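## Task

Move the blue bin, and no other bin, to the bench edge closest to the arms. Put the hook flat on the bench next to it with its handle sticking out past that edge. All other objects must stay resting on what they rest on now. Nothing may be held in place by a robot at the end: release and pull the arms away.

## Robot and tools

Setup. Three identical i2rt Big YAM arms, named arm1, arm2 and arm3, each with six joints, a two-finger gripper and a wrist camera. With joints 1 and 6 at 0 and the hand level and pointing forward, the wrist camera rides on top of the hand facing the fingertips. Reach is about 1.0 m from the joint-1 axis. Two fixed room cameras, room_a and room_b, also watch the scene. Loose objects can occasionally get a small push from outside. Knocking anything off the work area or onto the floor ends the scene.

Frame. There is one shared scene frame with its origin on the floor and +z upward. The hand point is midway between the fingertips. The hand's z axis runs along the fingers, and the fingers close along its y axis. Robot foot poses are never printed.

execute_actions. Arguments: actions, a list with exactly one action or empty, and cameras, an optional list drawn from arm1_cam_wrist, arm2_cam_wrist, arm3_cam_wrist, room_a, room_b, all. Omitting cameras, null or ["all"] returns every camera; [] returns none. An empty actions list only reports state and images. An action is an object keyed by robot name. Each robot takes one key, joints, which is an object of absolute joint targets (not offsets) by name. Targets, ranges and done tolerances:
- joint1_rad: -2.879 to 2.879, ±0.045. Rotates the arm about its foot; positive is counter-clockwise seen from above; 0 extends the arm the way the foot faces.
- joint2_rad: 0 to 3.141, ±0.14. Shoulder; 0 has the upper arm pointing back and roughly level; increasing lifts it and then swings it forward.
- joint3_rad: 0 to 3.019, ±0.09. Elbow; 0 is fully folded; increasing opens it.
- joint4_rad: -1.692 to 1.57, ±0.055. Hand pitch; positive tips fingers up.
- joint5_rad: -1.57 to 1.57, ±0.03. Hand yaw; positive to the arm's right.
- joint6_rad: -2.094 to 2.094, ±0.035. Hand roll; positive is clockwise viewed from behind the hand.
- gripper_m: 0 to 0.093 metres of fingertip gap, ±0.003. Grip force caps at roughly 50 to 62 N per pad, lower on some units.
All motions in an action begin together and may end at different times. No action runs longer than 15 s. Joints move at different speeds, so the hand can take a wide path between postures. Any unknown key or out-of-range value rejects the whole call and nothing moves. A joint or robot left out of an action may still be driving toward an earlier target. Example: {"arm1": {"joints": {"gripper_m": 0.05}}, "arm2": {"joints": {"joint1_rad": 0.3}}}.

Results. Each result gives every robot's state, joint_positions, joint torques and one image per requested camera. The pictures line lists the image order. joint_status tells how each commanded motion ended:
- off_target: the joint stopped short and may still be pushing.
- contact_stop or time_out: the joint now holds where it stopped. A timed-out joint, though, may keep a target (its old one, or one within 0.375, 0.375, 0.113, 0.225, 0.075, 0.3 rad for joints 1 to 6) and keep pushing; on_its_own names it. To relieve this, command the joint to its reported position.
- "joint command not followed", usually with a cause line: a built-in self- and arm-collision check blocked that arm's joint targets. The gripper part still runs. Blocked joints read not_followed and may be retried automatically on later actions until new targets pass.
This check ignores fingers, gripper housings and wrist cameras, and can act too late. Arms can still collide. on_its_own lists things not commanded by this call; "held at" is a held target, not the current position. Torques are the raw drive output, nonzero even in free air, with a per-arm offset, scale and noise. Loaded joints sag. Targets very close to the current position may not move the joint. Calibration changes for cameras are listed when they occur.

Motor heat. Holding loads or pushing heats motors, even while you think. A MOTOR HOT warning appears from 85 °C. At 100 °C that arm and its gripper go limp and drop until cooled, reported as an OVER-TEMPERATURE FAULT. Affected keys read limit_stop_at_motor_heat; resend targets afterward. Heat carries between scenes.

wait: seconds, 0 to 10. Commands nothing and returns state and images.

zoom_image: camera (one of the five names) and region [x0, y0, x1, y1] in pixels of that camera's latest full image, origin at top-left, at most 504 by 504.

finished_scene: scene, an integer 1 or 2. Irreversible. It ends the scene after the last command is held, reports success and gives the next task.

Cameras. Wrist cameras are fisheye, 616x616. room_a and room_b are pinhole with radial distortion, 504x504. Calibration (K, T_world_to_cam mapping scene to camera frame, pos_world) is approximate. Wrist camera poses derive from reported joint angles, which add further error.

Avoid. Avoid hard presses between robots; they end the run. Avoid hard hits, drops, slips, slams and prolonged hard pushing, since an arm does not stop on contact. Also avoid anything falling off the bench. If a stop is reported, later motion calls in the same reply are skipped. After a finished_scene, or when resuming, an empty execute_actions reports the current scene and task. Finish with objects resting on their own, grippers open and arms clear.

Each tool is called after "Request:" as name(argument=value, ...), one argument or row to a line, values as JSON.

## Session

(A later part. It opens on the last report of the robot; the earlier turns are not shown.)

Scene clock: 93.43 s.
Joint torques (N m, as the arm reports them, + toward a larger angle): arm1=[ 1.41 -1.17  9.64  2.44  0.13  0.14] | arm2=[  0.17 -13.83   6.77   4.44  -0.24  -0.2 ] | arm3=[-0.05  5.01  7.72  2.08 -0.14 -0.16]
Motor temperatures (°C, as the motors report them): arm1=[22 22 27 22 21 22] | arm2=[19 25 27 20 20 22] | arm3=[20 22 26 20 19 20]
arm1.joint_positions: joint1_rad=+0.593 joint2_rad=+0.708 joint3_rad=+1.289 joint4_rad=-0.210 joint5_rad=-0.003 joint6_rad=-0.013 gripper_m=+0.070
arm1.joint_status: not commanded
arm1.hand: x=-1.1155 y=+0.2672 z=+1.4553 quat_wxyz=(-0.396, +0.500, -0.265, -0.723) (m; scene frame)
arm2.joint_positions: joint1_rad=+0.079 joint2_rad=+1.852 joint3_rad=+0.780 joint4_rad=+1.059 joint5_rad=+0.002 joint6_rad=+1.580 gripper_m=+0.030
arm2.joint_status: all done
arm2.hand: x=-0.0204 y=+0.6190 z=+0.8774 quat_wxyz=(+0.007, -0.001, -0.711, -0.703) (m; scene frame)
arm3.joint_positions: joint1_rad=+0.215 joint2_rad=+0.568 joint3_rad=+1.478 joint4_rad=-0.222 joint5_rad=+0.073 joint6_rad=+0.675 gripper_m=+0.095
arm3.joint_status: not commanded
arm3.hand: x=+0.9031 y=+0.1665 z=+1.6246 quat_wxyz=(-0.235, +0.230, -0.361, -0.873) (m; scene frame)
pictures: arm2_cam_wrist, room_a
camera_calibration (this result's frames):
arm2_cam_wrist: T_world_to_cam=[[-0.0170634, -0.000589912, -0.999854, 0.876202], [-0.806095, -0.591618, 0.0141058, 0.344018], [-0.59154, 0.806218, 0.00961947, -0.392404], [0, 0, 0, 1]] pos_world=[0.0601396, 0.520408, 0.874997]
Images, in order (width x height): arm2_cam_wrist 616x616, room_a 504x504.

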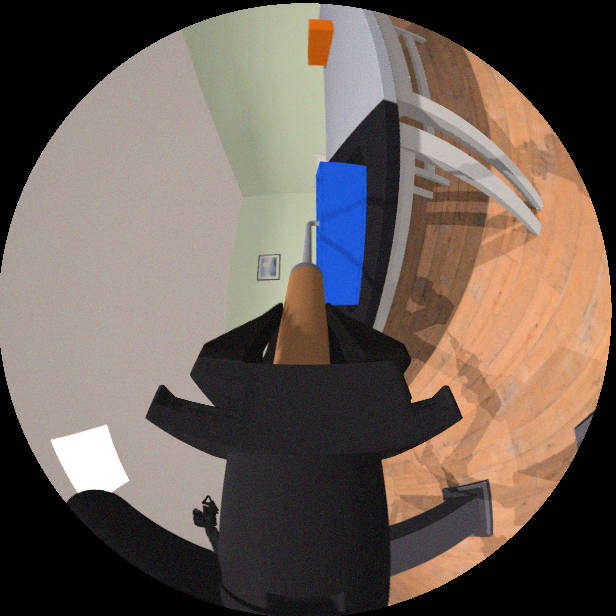

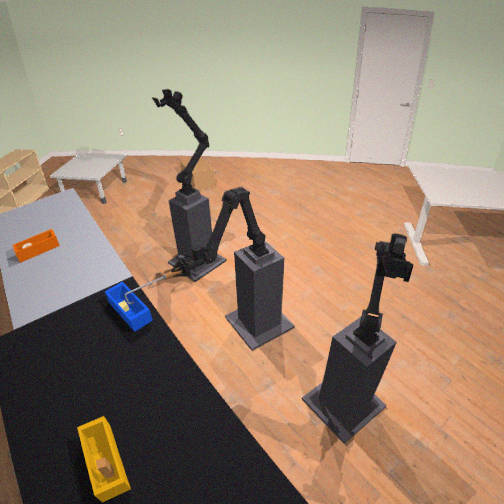

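Request:
execute_actions(
  actions=[
    {"arm2":{"joints":{"joint2_rad":1.755,"joint3_rad":0.66,"joint4_rad":1.168}}},
  ],
  cameras=["arm2_cam_wrist","room_a","room_b"],
)

Request:
zoom_image(
  camera="room_a",
  region=[80, 250, 210, 360],
)

Request:
zoom_image(
  camera="arm2_cam_wrist",
  region=[290, 130, 450, 330],
)

Scene clock: 94.50 s.
Joint torques (N m, as the arm reports them, + toward a larger angle): arm1=[ 1.8  -2.01  9.65  2.22  0.1   0.15] | arm2=[  0.13 -13.32   6.22   4.76  -0.24  -0.22] | arm3=[-0.1   5.04  7.72  2.1  -0.13 -0.17]
Motor temperatures (°C, as the motors report them): arm1=[22 22 27 22 21 22] | arm2=[19 25 27 20 20 22] | arm3=[20 22 26 20 19 20]
arm1.joint_positions: joint1_rad=+0.593 joint2_rad=+0.708 joint3_rad=+1.289 joint4_rad=-0.210 joint5_rad=-0.003 joint6_rad=-0.013 gripper_m=+0.070
arm1.joint_status: not commanded
arm1.hand: x=-1.1155 y=+0.2672 z=+1.4553 quat_wxyz=(-0.396, +0.500, -0.265, -0.723) (m; scene frame)
arm2.joint_positions: joint1_rad=+0.079 joint2_rad=+1.796 joint3_rad=+0.650 joint4_rad=+1.116 joint5_rad=+0.002 joint6_rad=+1.580 gripper_m=+0.030
arm2.joint_status: all done
arm2.hand: x=-0.0199 y=+0.5738 z=+0.8691 quat_wxyz=(+0.006, -0.001, -0.718, -0.696) (m; scene frame)
arm3.joint_positions: joint1_rad=+0.215 joint2_rad=+0.568 joint3_rad=+1.478 joint4_rad=-0.222 joint5_rad=+0.073 joint6_rad=+0.675 gripper_m=+0.095
arm3.joint_status: not commanded
arm3.hand: x=+0.9031 y=+0.1665 z=+1.6246 quat_wxyz=(-0.235, +0.230, -0.361, -0.873) (m; scene frame)
pictures: arm2_cam_wrist, room_a, room_b
camera_calibration (this result's frames):
arm2_cam_wrist: T_world_to_cam=[[-0.016878, -0.018515, -0.999686, 0.877995], [-0.806086, -0.591289, 0.0245606, 0.308536], [-0.591558, 0.806247, -0.0049449, -0.343039], [0, 0, 0, 1]] pos_world=[0.060598, 0.475264, 0.868445]
Images, in order (width x height): arm2_cam_wrist 616x616, room_a 504x504, room_b 504x504.

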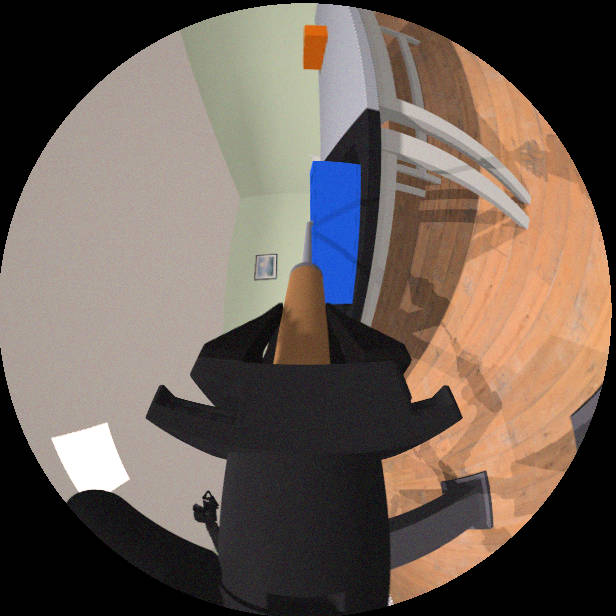

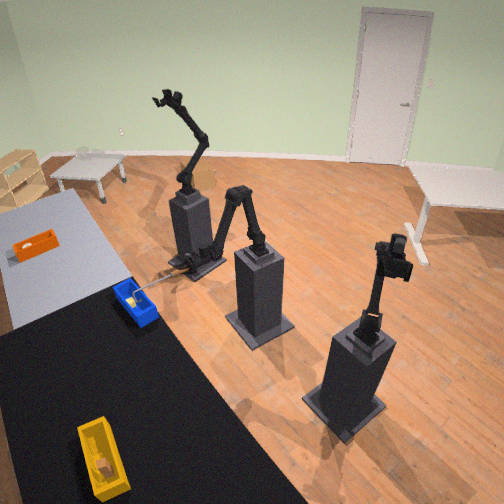

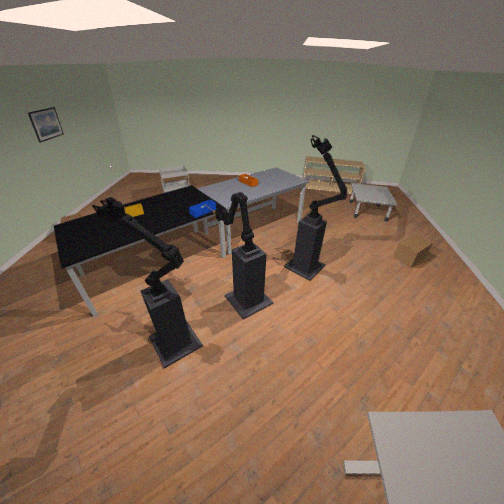

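Region (80, 250, 210, 360) of room_a's 504x504 image, scaled by 3.877, with more detail than that image has; it fills the top 426 rows of this view, and the rest is white.

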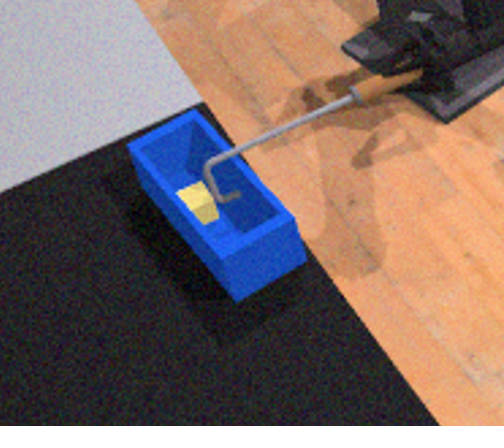

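Region (290, 130, 450, 330) of arm2_cam_wrist's 616x616 image, scaled by 2.520, with more detail than that image has; it fills the left 403 columns of this view, and the rest is white.

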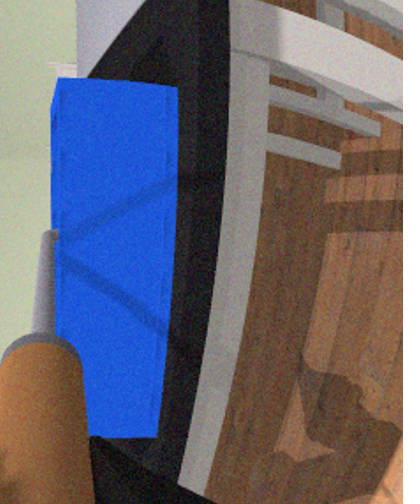

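Request:
execute_actions(
  actions=[
    {"arm2":{"joints":{"joint1_rad":-0.02,"joint2_rad":1.73}}},
  ],
  cameras=[],
)

Request:
execute_actions(
  actions=[
    {"arm2":{"joints":{"joint2_rad":1.72,"joint3_rad":0.60,"joint4_rad":1.2}}},
  ],
  cameras=["arm2_cam_wrist","room_a"],
)

Request:
zoom_image(
  camera="room_a",
  region=[80, 250, 210, 360],
)

Request:
zoom_image(
  camera="arm2_cam_wrist",
  region=[290, 130, 450, 330],
)

Scene clock: 95.90 s.
Joint torques (N m, as the arm reports them, + toward a larger angle): arm1=[ 2.4  -1.21  9.56  2.33  0.13  0.13] | arm2=[  0.12 -13.79   6.4    4.73  -0.21  -0.22] | arm3=[-0.04  5.01  7.75  2.11 -0.14 -0.16]
Motor temperatures (°C, as the motors report them): arm1=[22 22 27 22 21 22] | arm2=[19 24 26 20 20 22] | arm3=[20 22 26 20 19 20]
arm1.joint_positions: joint1_rad=+0.593 joint2_rad=+0.708 joint3_rad=+1.289 joint4_rad=-0.210 joint5_rad=-0.003 joint6_rad=-0.013 gripper_m=+0.070
arm1.joint_status: not commanded
arm1.hand: x=-1.1155 y=+0.2672 z=+1.4553 quat_wxyz=(-0.396, +0.500, -0.265, -0.723) (m; scene frame)
arm2.joint_positions: joint1_rad=-0.025 joint2_rad=+1.779 joint3_rad=+0.650 joint4_rad=+1.116 joint5_rad=+0.002 joint6_rad=+1.581 gripper_m=+0.030
arm2.joint_status: all done
arm2.hand: x=+0.0402 y=+0.5712 z=+0.8788 quat_wxyz=(-0.030, -0.038, -0.711, -0.702) (m; scene frame)
arm3.joint_positions: joint1_rad=+0.215 joint2_rad=+0.568 joint3_rad=+1.478 joint4_rad=-0.222 joint5_rad=+0.073 joint6_rad=+0.675 gripper_m=+0.095
arm3.joint_status: not commanded
arm3.hand: x=+0.9031 y=+0.1665 z=+1.6246 quat_wxyz=(-0.235, +0.230, -0.361, -0.873) (m; scene frame)
pictures: none
No camera images: the call's "cameras" was empty. Leave "cameras" out to get every camera's image.

Scene clock: 96.57 s.
Joint torques (N m, as the arm reports them, + toward a larger angle): arm1=[ 1.59 -1.32  9.75  2.28  0.16  0.04] | arm2=[  0.33 -12.97   6.03   4.78  -0.24  -0.21] | arm3=[-0.17  5.    7.72  2.08 -0.12 -0.17]
Motor temperatures (°C, as the motors report them): arm1=[22 22 27 22 21 22] | arm2=[19 24 26 20 20 22] | arm3=[20 22 26 20 19 20]
arm1.joint_positions: joint1_rad=+0.593 joint2_rad=+0.708 joint3_rad=+1.289 joint4_rad=-0.210 joint5_rad=-0.003 joint6_rad=-0.013 gripper_m=+0.070
arm1.joint_status: not commanded
arm1.hand: x=-1.1155 y=+0.2672 z=+1.4553 quat_wxyz=(-0.396, +0.500, -0.265, -0.723) (m; scene frame)
arm2.joint_positions: joint1_rad=-0.025 joint2_rad=+1.766 joint3_rad=+0.590 joint4_rad=+1.148 joint5_rad=+0.002 joint6_rad=+1.581 gripper_m=+0.030
arm2.joint_status: all done
arm2.hand: x=+0.0382 y=+0.5502 z=+0.8697 quat_wxyz=(-0.030, -0.039, -0.716, -0.697) (m; scene frame)
arm3.joint_positions: joint1_rad=+0.215 joint2_rad=+0.568 joint3_rad=+1.478 joint4_rad=-0.222 joint5_rad=+0.073 joint6_rad=+0.675 gripper_m=+0.095
arm3.joint_status: not commanded
arm3.hand: x=+0.9031 y=+0.1665 z=+1.6246 quat_wxyz=(-0.235, +0.230, -0.361, -0.873) (m; scene frame)
pictures: arm2_cam_wrist, room_a
camera_calibration (this result's frames):
arm2_cam_wrist: T_world_to_cam=[[-0.0189074, -0.0140816, -0.999722, 0.876755], [-0.863381, -0.504009, 0.0234281, 0.296542], [-0.504199, 0.863584, -0.00262832, -0.326472], [0, 0, 0, 1]] pos_world=[0.107999, 0.443742, 0.868705]
Images, in order (width x height): arm2_cam_wrist 616x616, room_a 504x504.

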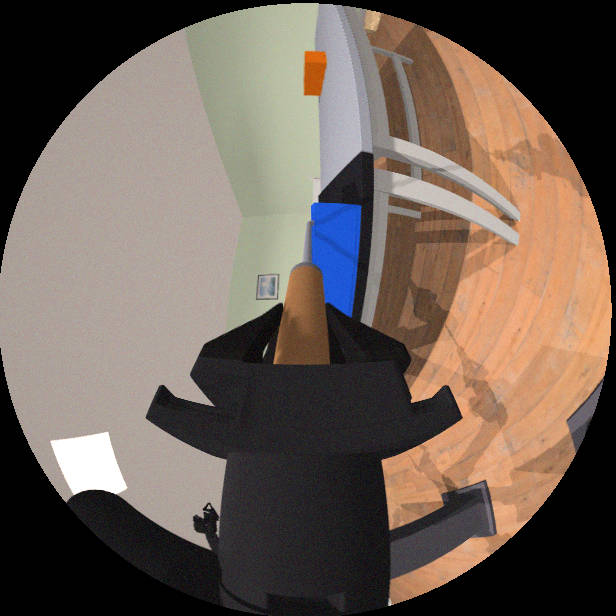

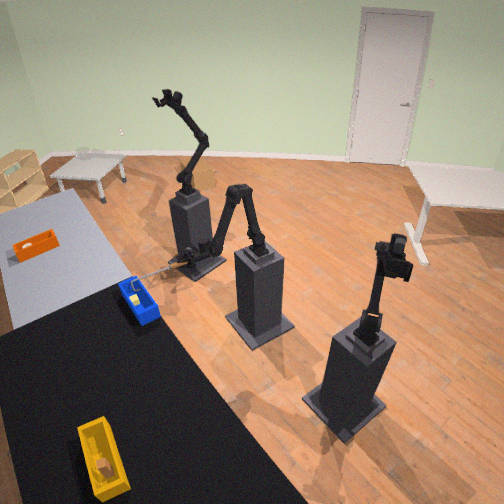

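Region (80, 250, 210, 360) of room_a's 504x504 image, scaled by 3.877, with more detail than that image has; it fills the top 426 rows of this view, and the rest is white.

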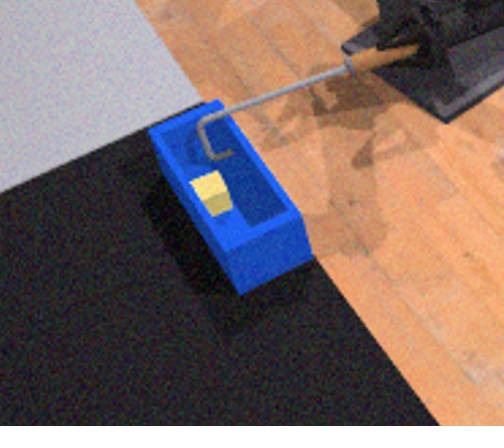

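Region (290, 130, 450, 330) of arm2_cam_wrist's 616x616 image, scaled by 2.520, with more detail than that image has; it fills the left 403 columns of this view, and the rest is white.

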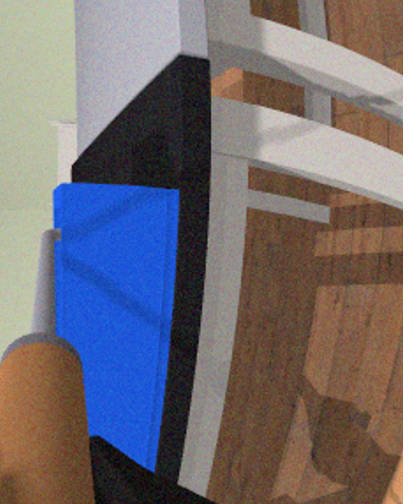

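Request:
execute_actions(
  actions=[
    {"arm2":{"joints":{"joint3_rad":1.25}}},
  ],
  cameras=[],
)

Request:
execute_actions(
  actions=[
    {"arm2":{"joints":{"joint1_rad":0.45,"joint2_rad":2.0,"joint3_rad":1.58,"joint4_rad":0.91,"joint5_rad":0.383}}},
  ],
  cameras=["room_a"],
)

Scene clock: 98.63 s.
Joint torques (N m, as the arm reports them, + toward a larger angle): arm1=[ 1.49 -1.    9.48  2.21  0.15  0.23] | arm2=[  0.49 -14.93  14.7    3.24  -0.29  -0.18] | arm3=[-0.01  5.11  7.73  2.13 -0.13 -0.18]
Motor temperatures (°C, as the motors report them): arm1=[22 22 27 22 21 22] | arm2=[19 24 27 20 20 22] | arm3=[20 22 26 20 19 20]
arm1.joint_positions: joint1_rad=+0.593 joint2_rad=+0.708 joint3_rad=+1.289 joint4_rad=-0.210 joint5_rad=-0.003 joint6_rad=-0.013 gripper_m=+0.070
arm1.joint_status: not commanded
arm1.hand: x=-1.1155 y=+0.2672 z=+1.4553 quat_wxyz=(-0.396, +0.500, -0.265, -0.723) (m; scene frame)
arm2.joint_positions: joint1_rad=-0.025 joint2_rad=+1.746 joint3_rad=+1.184 joint4_rad=+1.167 joint5_rad=+0.002 joint6_rad=+1.581 gripper_m=+0.030
arm2.joint_status: all done
arm2.hand: x=+0.0504 y=+0.6752 z=+1.1681 quat_wxyz=(-0.038, -0.026, -0.464, -0.885) (m; scene frame)
arm3.joint_positions: joint1_rad=+0.215 joint2_rad=+0.568 joint3_rad=+1.478 joint4_rad=-0.222 joint5_rad=+0.073 joint6_rad=+0.675 gripper_m=+0.095
arm3.joint_status: not commanded
arm3.hand: x=+0.9031 y=+0.1665 z=+1.6246 quat_wxyz=(-0.235, +0.230, -0.361, -0.873) (m; scene frame)
pictures: none
No camera images: the call's "cameras" was empty. Leave "cameras" out to get every camera's image.

Scene clock: 100.67 s.
Joint torques (N m, as the arm reports them, + toward a larger angle): arm1=[ 1.62 -1.4   9.69  2.39  0.15  0.13] | arm2=[ -0.45 -21.09  16.76   3.69  -0.47  -0.21] | arm3=[-0.23  5.12  7.71  2.06 -0.12 -0.17]
Motor temperatures (°C, as the motors report them): arm1=[22 22 27 22 21 22] | arm2=[19 24 27 20 20 22] | arm3=[20 22 26 20 19 20]
arm1.joint_positions: joint1_rad=+0.593 joint2_rad=+0.708 joint3_rad=+1.289 joint4_rad=-0.210 joint5_rad=-0.003 joint6_rad=-0.013 gripper_m=+0.070
arm1.joint_status: not commanded
arm1.hand: x=-1.1155 y=+0.2672 z=+1.4553 quat_wxyz=(-0.396, +0.500, -0.265, -0.723) (m; scene frame)
arm2.joint_positions: joint1_rad=+0.452 joint2_rad=+2.052 joint3_rad=+1.495 joint4_rad=+0.873 joint5_rad=+0.388 joint6_rad=+1.581 gripper_m=+0.030
arm2.joint_status: all done
arm2.hand: x=-0.2539 y=+0.7676 z=+1.0457 quat_wxyz=(+0.044, -0.047, -0.595, -0.801) (m; scene frame)
arm3.joint_positions: joint1_rad=+0.215 joint2_rad=+0.568 joint3_rad=+1.478 joint4_rad=-0.222 joint5_rad=+0.073 joint6_rad=+0.675 gripper_m=+0.095
arm3.joint_status: not commanded
arm3.hand: x=+0.9031 y=+0.1665 z=+1.6246 quat_wxyz=(-0.235, +0.230, -0.361, -0.873) (m; scene frame)
pictures: room_a
Images, in order (width x height): room_a 504x504.

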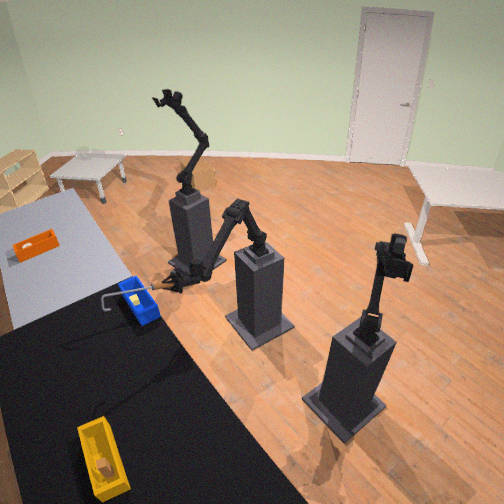

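Request:
execute_actions(
  actions=[
    {"arm2":{"joints":{"joint2_rad":2.26}}},
  ],
  cameras=["arm2_cam_wrist","room_a"],
)

Scene clock: 102.10 s.
Joint torques (N m, as the arm reports them, + toward a larger angle): arm1=[ 1.01 -1.6   9.64  2.24  0.2   0.12] | arm2=[ -0.35 -23.18  12.49   4.07  -0.31  -0.23] | arm3=[-0.05  5.05  7.75  2.11 -0.13 -0.16]
Motor temperatures (°C, as the motors report them): arm1=[22 22 27 22 21 22] | arm2=[19 24 28 20 20 22] | arm3=[20 22 26 20 19 20]
arm1.joint_positions: joint1_rad=+0.593 joint2_rad=+0.708 joint3_rad=+1.289 joint4_rad=-0.210 joint5_rad=-0.003 joint6_rad=-0.013 gripper_m=+0.070
arm1.joint_status: not commanded
arm1.hand: x=-1.1155 y=+0.2672 z=+1.4553 quat_wxyz=(-0.396, +0.500, -0.265, -0.723) (m; scene frame)
arm2.joint_positions: joint1_rad=+0.452 joint2_rad=+2.318 joint3_rad=+1.529 joint4_rad=+0.868 joint5_rad=+0.387 joint6_rad=+1.581 gripper_m=+0.030
arm2.joint_status: all done
arm2.hand: x=-0.2645 y=+0.7930 z=+0.8502 quat_wxyz=(+0.013, -0.016, -0.680, -0.733) (m; scene frame)
arm3.joint_positions: joint1_rad=+0.215 joint2_rad=+0.568 joint3_rad=+1.478 joint4_rad=-0.222 joint5_rad=+0.073 joint6_rad=+0.675 gripper_m=+0.095
arm3.joint_status: not commanded
arm3.hand: x=+0.9031 y=+0.1665 z=+1.6246 quat_wxyz=(-0.235, +0.230, -0.361, -0.873) (m; scene frame)
pictures: arm2_cam_wrist, room_a
camera_calibration (this result's frames):
arm2_cam_wrist: T_world_to_cam=[[-0.047382, 0.0856571, -0.995197, 0.76449], [-0.813361, -0.581648, -0.0113381, 0.262433], [-0.579826, 0.808918, 0.0972298, -0.75041], [0, 0, 0, 1]] pos_world=[-0.185431, 0.69418, 0.836756]
Images, in order (width x height): arm2_cam_wrist 616x616, room_a 504x504.

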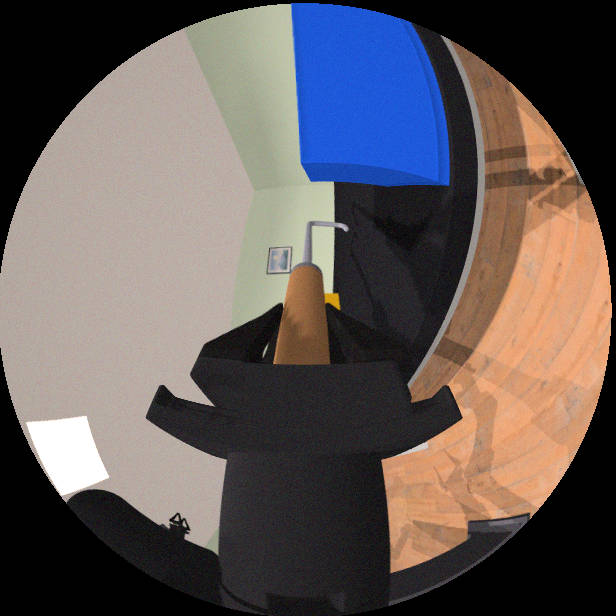

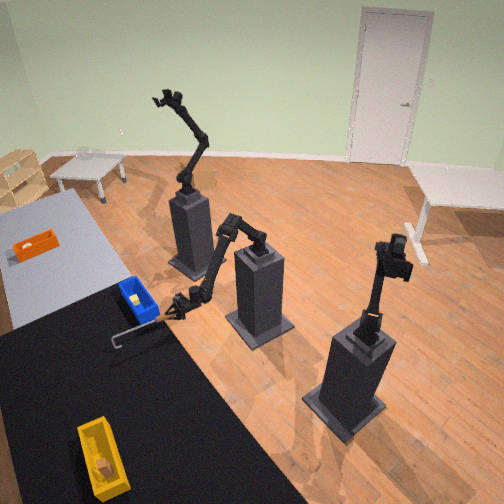

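Request:
execute_actions(
  actions=[
    {"arm2":{"joints":{"joint2_rad":2.36,"joint6_rad":0.8}}},
  ],
  cameras=[],
)

Request:
execute_actions(
  actions=[
    {"arm2":{"joints":{"joint2_rad":2.40,"joint6_rad":-0.02}}},
  ],
  cameras=["arm2_cam_wrist","room_a"],
)

Scene clock: 103.97 s.
Joint torques (N m, as the arm reports them, + toward a larger angle): arm1=[ 1.52 -0.94  9.65  2.39  0.13  0.1 ] | arm2=[ -0.75 -19.34  12.16   3.51  -0.15  -0.35] | arm3=[-0.06  5.11  7.71  2.11 -0.12 -0.17]
Motor temperatures (°C, as the motors report them): arm1=[22 22 27 22 21 22] | arm2=[19 25 28 20 20 22] | arm3=[20 22 26 20 19 20]
arm1.joint_positions: joint1_rad=+0.593 joint2_rad=+0.708 joint3_rad=+1.289 joint4_rad=-0.210 joint5_rad=-0.003 joint6_rad=-0.013 gripper_m=+0.070
arm1.joint_status: not commanded
arm1.hand: x=-1.1155 y=+0.2672 z=+1.4553 quat_wxyz=(-0.396, +0.500, -0.265, -0.723) (m; scene frame)
arm2.joint_positions: joint1_rad=+0.452 joint2_rad=+2.361 joint3_rad=+1.529 joint4_rad=+0.882 joint5_rad=+0.383 joint6_rad=+0.812 gripper_m=+0.030
arm2.joint_status: all done
arm2.hand: x=-0.2645 y=+0.7914 z=+0.8191 quat_wxyz=(-0.262, +0.249, -0.644, -0.675) (m; scene frame)
arm3.joint_positions: joint1_rad=+0.215 joint2_rad=+0.568 joint3_rad=+1.478 joint4_rad=-0.222 joint5_rad=+0.073 joint6_rad=+0.675 gripper_m=+0.095
arm3.joint_status: not commanded
arm3.hand: x=+0.9031 y=+0.1665 z=+1.6246 quat_wxyz=(-0.235, +0.230, -0.361, -0.873) (m; scene frame)
pictures: none
No camera images: the call's "cameras" was empty. Leave "cameras" out to get every camera's image.

Scene clock: 105.70 s.
Joint torques (N m, as the arm reports them, + toward a larger angle): arm1=[ 1.25 -1.33  9.63  2.4   0.09  0.11] | arm2=[ -0.31 -18.73  11.98   3.5   -0.12  -0.28] | arm3=[-0.05  5.02  7.71  2.04 -0.13 -0.17]
Motor temperatures (°C, as the motors report them): arm1=[22 22 27 22 21 22] | arm2=[19 25 28 20 20 22] | arm3=[20 22 26 20 19 20]
arm1.joint_positions: joint1_rad=+0.593 joint2_rad=+0.708 joint3_rad=+1.289 joint4_rad=-0.210 joint5_rad=-0.003 joint6_rad=-0.013 gripper_m=+0.070
arm1.joint_status: not commanded
arm1.hand: x=-1.1155 y=+0.2672 z=+1.4553 quat_wxyz=(-0.396, +0.500, -0.265, -0.723) (m; scene frame)
arm2.joint_positions: joint1_rad=+0.452 joint2_rad=+2.393 joint3_rad=+1.529 joint4_rad=+0.884 joint5_rad=+0.383 joint6_rad=-0.009 gripper_m=+0.030
arm2.joint_status: all done
arm2.hand: x=-0.2637 y=+0.7895 z=+0.7937 quat_wxyz=(-0.505, +0.495, -0.495, -0.504) (m; scene frame)
arm3.joint_positions: joint1_rad=+0.215 joint2_rad=+0.568 joint3_rad=+1.478 joint4_rad=-0.222 joint5_rad=+0.073 joint6_rad=+0.675 gripper_m=+0.095
arm3.joint_status: not commanded
arm3.hand: x=+0.9031 y=+0.1665 z=+1.6246 quat_wxyz=(-0.235, +0.230, -0.361, -0.873) (m; scene frame)
pictures: arm2_cam_wrist, room_a
camera_calibration (this result's frames):
arm2_cam_wrist: T_world_to_cam=[[0.999926, 0.0108013, -0.00563523, 0.25849], [0.00152016, -0.569553, -0.821953, 1.10906], [-0.0120878, 0.821883, -0.569528, -0.072931], [0, 0, 0, 1]] pos_world=[-0.261038, 0.688817, 0.871515]
Images, in order (width x height): arm2_cam_wrist 616x616, room_a 504x504.

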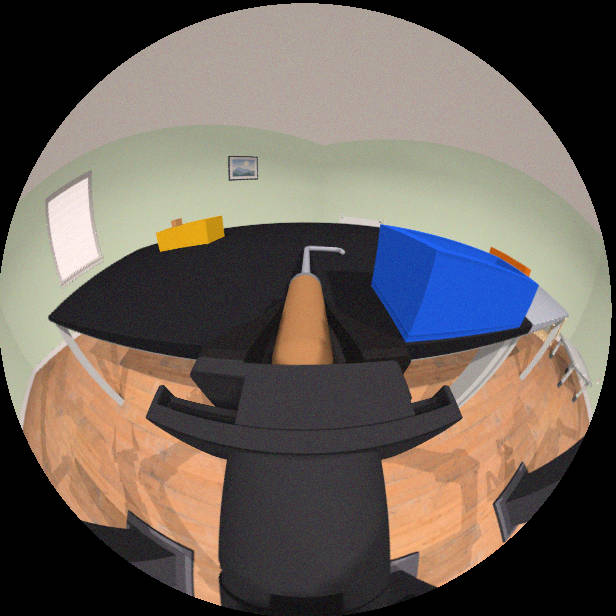

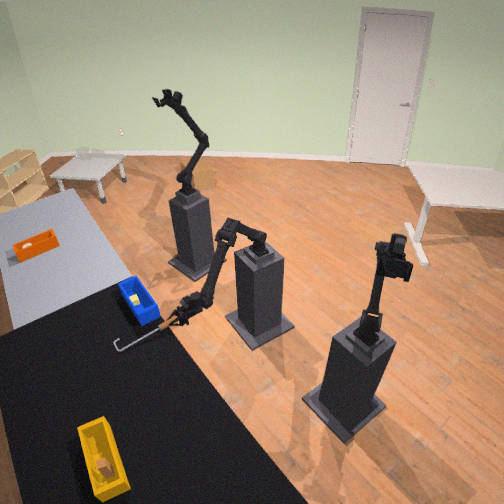

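Lower ~1.3 cm with the wrist, release, lift.

Request:
execute_actions(
  actions=[
    {"arm2":{"joints":{"joint4_rad":0.83}}},
  ],
  cameras=[],
)

Request:
execute_actions(
  actions=[
    {"arm2":{"joints":{"gripper_m":0.06}}},
  ],
  cameras=["arm2_cam_wrist"],
)

Request:
execute_actions(
  actions=[
    {"arm2":{"joints":{"joint2_rad":1.4}}},
  ],
)

Scene clock: 106.53 s.
Joint torques (N m, as the arm reports them, + toward a larger angle): arm1=[ 0.54 -1.6   9.34  2.26  0.2   0.17] | arm2=[ -0.12 -18.7   12.05   1.92  -0.1   -0.18] | arm3=[ 0.01  5.11  7.76  2.09 -0.13 -0.17]
Motor temperatures (°C, as the motors report them): arm1=[22 22 27 22 21 22] | arm2=[19 25 28 20 20 22] | arm3=[20 22 26 20 19 20]
arm1.joint_positions: joint1_rad=+0.593 joint2_rad=+0.708 joint3_rad=+1.289 joint4_rad=-0.210 joint5_rad=-0.003 joint6_rad=-0.013 gripper_m=+0.070
arm1.joint_status: not commanded
arm1.hand: x=-1.1155 y=+0.2672 z=+1.4553 quat_wxyz=(-0.396, +0.500, -0.265, -0.723) (m; scene frame)
arm2.joint_positions: joint1_rad=+0.452 joint2_rad=+2.393 joint3_rad=+1.529 joint4_rad=+0.836 joint5_rad=+0.383 joint6_rad=-0.018 gripper_m=+0.030
arm2.joint_status: all done
arm2.hand: x=-0.2637 y=+0.7895 z=+0.7825 quat_wxyz=(-0.500, +0.513, -0.500, -0.487) (m; scene frame)
arm3.joint_positions: joint1_rad=+0.215 joint2_rad=+0.568 joint3_rad=+1.478 joint4_rad=-0.222 joint5_rad=+0.073 joint6_rad=+0.675 gripper_m=+0.095
arm3.joint_status: not commanded
arm3.hand: x=+0.9031 y=+0.1665 z=+1.6246 quat_wxyz=(-0.235, +0.230, -0.361, -0.873) (m; scene frame)
pictures: none
No camera images: the call's "cameras" was empty. Leave "cameras" out to get every camera's image.

Scene clock: 107.17 s.
Joint torques (N m, as the arm reports them, + toward a larger angle): arm1=[ 1.85 -1.49  9.46  2.34  0.2   0.15] | arm2=[ -0.53 -19.2   11.54   1.89  -0.11  -0.19] | arm3=[-0.22  5.23  7.76  2.05 -0.12 -0.17]
Motor temperatures (°C, as the motors report them): arm1=[22 22 27 22 21 22] | arm2=[19 25 28 20 20 22] | arm3=[20 22 26 20 19 20]
arm1.joint_positions: joint1_rad=+0.593 joint2_rad=+0.708 joint3_rad=+1.289 joint4_rad=-0.210 joint5_rad=-0.003 joint6_rad=-0.013 gripper_m=+0.070
arm1.joint_status: not commanded
arm1.hand: x=-1.1155 y=+0.2672 z=+1.4553 quat_wxyz=(-0.396, +0.500, -0.265, -0.723) (m; scene frame)
arm2.joint_positions: joint1_rad=+0.452 joint2_rad=+2.393 joint3_rad=+1.535 joint4_rad=+0.836 joint5_rad=+0.383 joint6_rad=-0.018 gripper_m=+0.060
arm2.joint_status: all done
arm2.hand: x=-0.2643 y=+0.7909 z=+0.7850 quat_wxyz=(-0.501, +0.511, -0.499, -0.488) (m; scene frame)
arm3.joint_positions: joint1_rad=+0.215 joint2_rad=+0.568 joint3_rad=+1.478 joint4_rad=-0.222 joint5_rad=+0.073 joint6_rad=+0.675 gripper_m=+0.095
arm3.joint_status: not commanded
arm3.hand: x=+0.9031 y=+0.1665 z=+1.6246 quat_wxyz=(-0.235, +0.230, -0.361, -0.873) (m; scene frame)
pictures: arm2_cam_wrist
camera_calibration (this result's frames):
arm2_cam_wrist: T_world_to_cam=[[0.999771, 0.011096, 0.018277, 0.239961], [0.0212745, -0.601677, -0.798456, 1.11495], [0.00213719, 0.798663, -0.601775, -0.0315868], [0, 0, 0, 1]] pos_world=[-0.263559, 0.693404, 0.866845]
Images, in order (width x height): arm2_cam_wrist 616x616.

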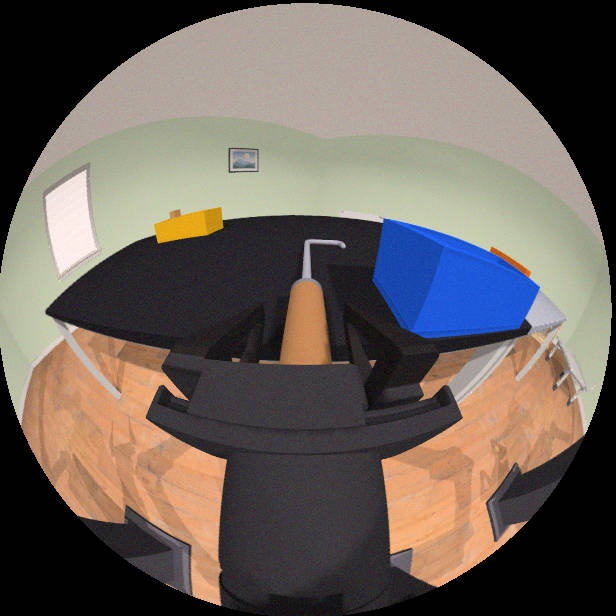

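Scene clock: 109.13 s.
Joint torques (N m, as the arm reports them, + toward a larger angle): arm1=[ 1.11 -0.9   9.6   2.12  0.12  0.13] | arm2=[-0.2  -8.25  9.19  0.47 -0.4  -0.21] | arm3=[-0.06  5.13  7.74  2.1  -0.13 -0.18]
Motor temperatures (°C, as the motors report them): arm1=[22 22 27 22 21 22] | arm2=[19 25 28 20 20 22] | arm3=[20 22 26 20 19 20]
arm1.joint_positions: joint1_rad=+0.593 joint2_rad=+0.708 joint3_rad=+1.289 joint4_rad=-0.210 joint5_rad=-0.003 joint6_rad=-0.013 gripper_m=+0.070
arm1.joint_status: not commanded
arm1.hand: x=-1.1155 y=+0.2672 z=+1.4553 quat_wxyz=(-0.396, +0.500, -0.265, -0.723) (m; scene frame)
arm2.joint_positions: joint1_rad=+0.452 joint2_rad=+1.397 joint3_rad=+1.581 joint4_rad=+0.835 joint5_rad=+0.383 joint6_rad=-0.018 gripper_m=+0.060
arm2.joint_status: all done
arm2.hand: x=-0.1487 y=+0.5057 z=+1.5245 quat_wxyz=(-0.578, +0.121, -0.301, -0.749) (m; scene frame)
arm3.joint_positions: joint1_rad=+0.215 joint2_rad=+0.568 joint3_rad=+1.478 joint4_rad=-0.222 joint5_rad=+0.073 joint6_rad=+0.675 gripper_m=+0.095
arm3.joint_status: not commanded
arm3.hand: x=+0.9031 y=+0.1665 z=+1.6246 quat_wxyz=(-0.235, +0.230, -0.361, -0.873) (m; scene frame)
pictures: arm1_cam_wrist, arm2_cam_wrist, arm3_cam_wrist, room_a, room_b
camera_calibration (this result's frames):
arm1_cam_wrist: T_world_to_cam=[[0.838715, 0.544468, 0.010567, 0.775133], [0.151788, -0.215095, -0.964725, 1.63797], [-0.522989, 0.810733, -0.263048, -0.293541], [0, 0, 0, 1]] pos_world=[-1.05226, 0.168268, 1.49478]
arm2_cam_wrist: T_world_to_cam=[[0.93857, 0.162352, -0.304512, 0.520585], [-0.340819, 0.297734, -0.891738, 1.16484], [-0.0541121, 0.940743, 0.334777, -0.866986], [0, 0, 0, 1]] pos_world=[-0.13852, 0.384279, 1.48751]
arm3_cam_wrist: T_world_to_cam=[[0.58478, 0.629869, -0.511173, 0.200233], [-0.500237, -0.216061, -0.838499, 1.85336], [-0.638589, 0.746045, 0.188735, 0.269531], [0, 0, 0, 1]] pos_world=[0.982147, 0.0732367, 1.60552]
Images, in order (width x height): arm1_cam_wrist 616x616, arm2_cam_wrist 616x616, arm3_cam_wrist 616x616, room_a 504x504, room_b 504x504.

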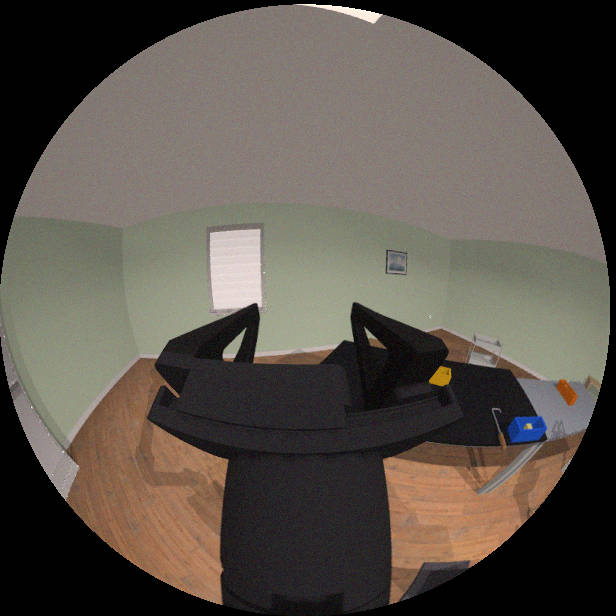

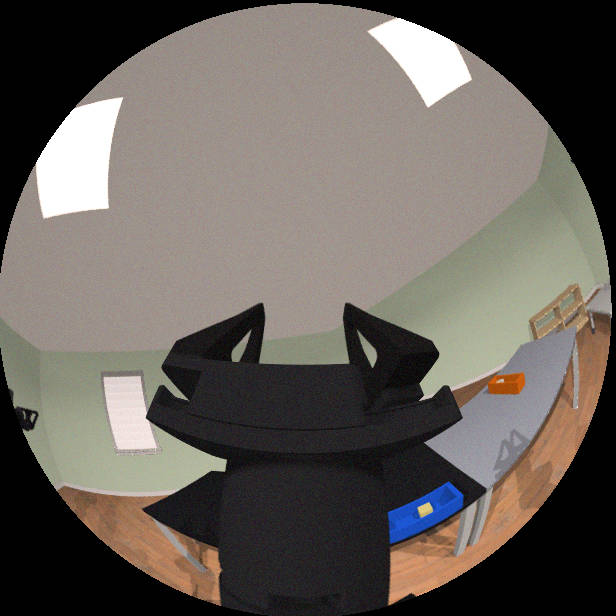

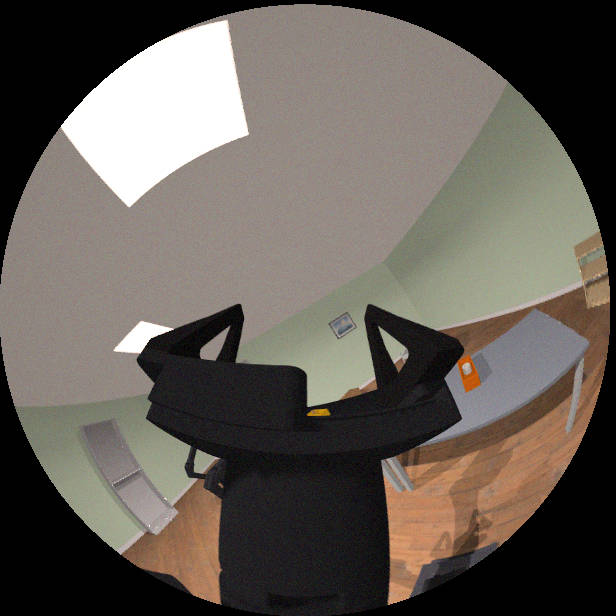

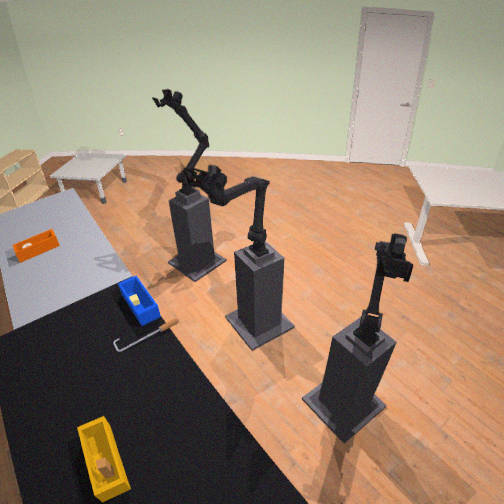

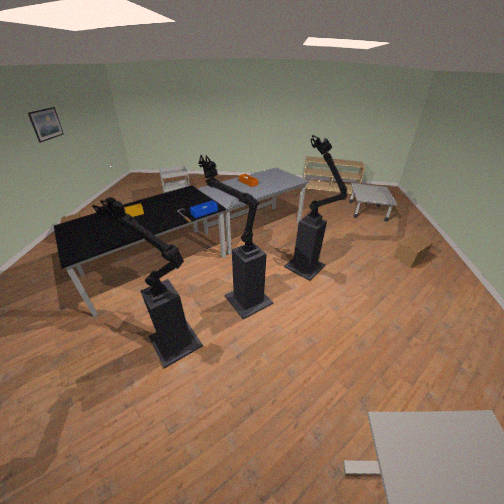

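Request:
finished_scene(
  scene=1,
)

The scene is finished: the task was done.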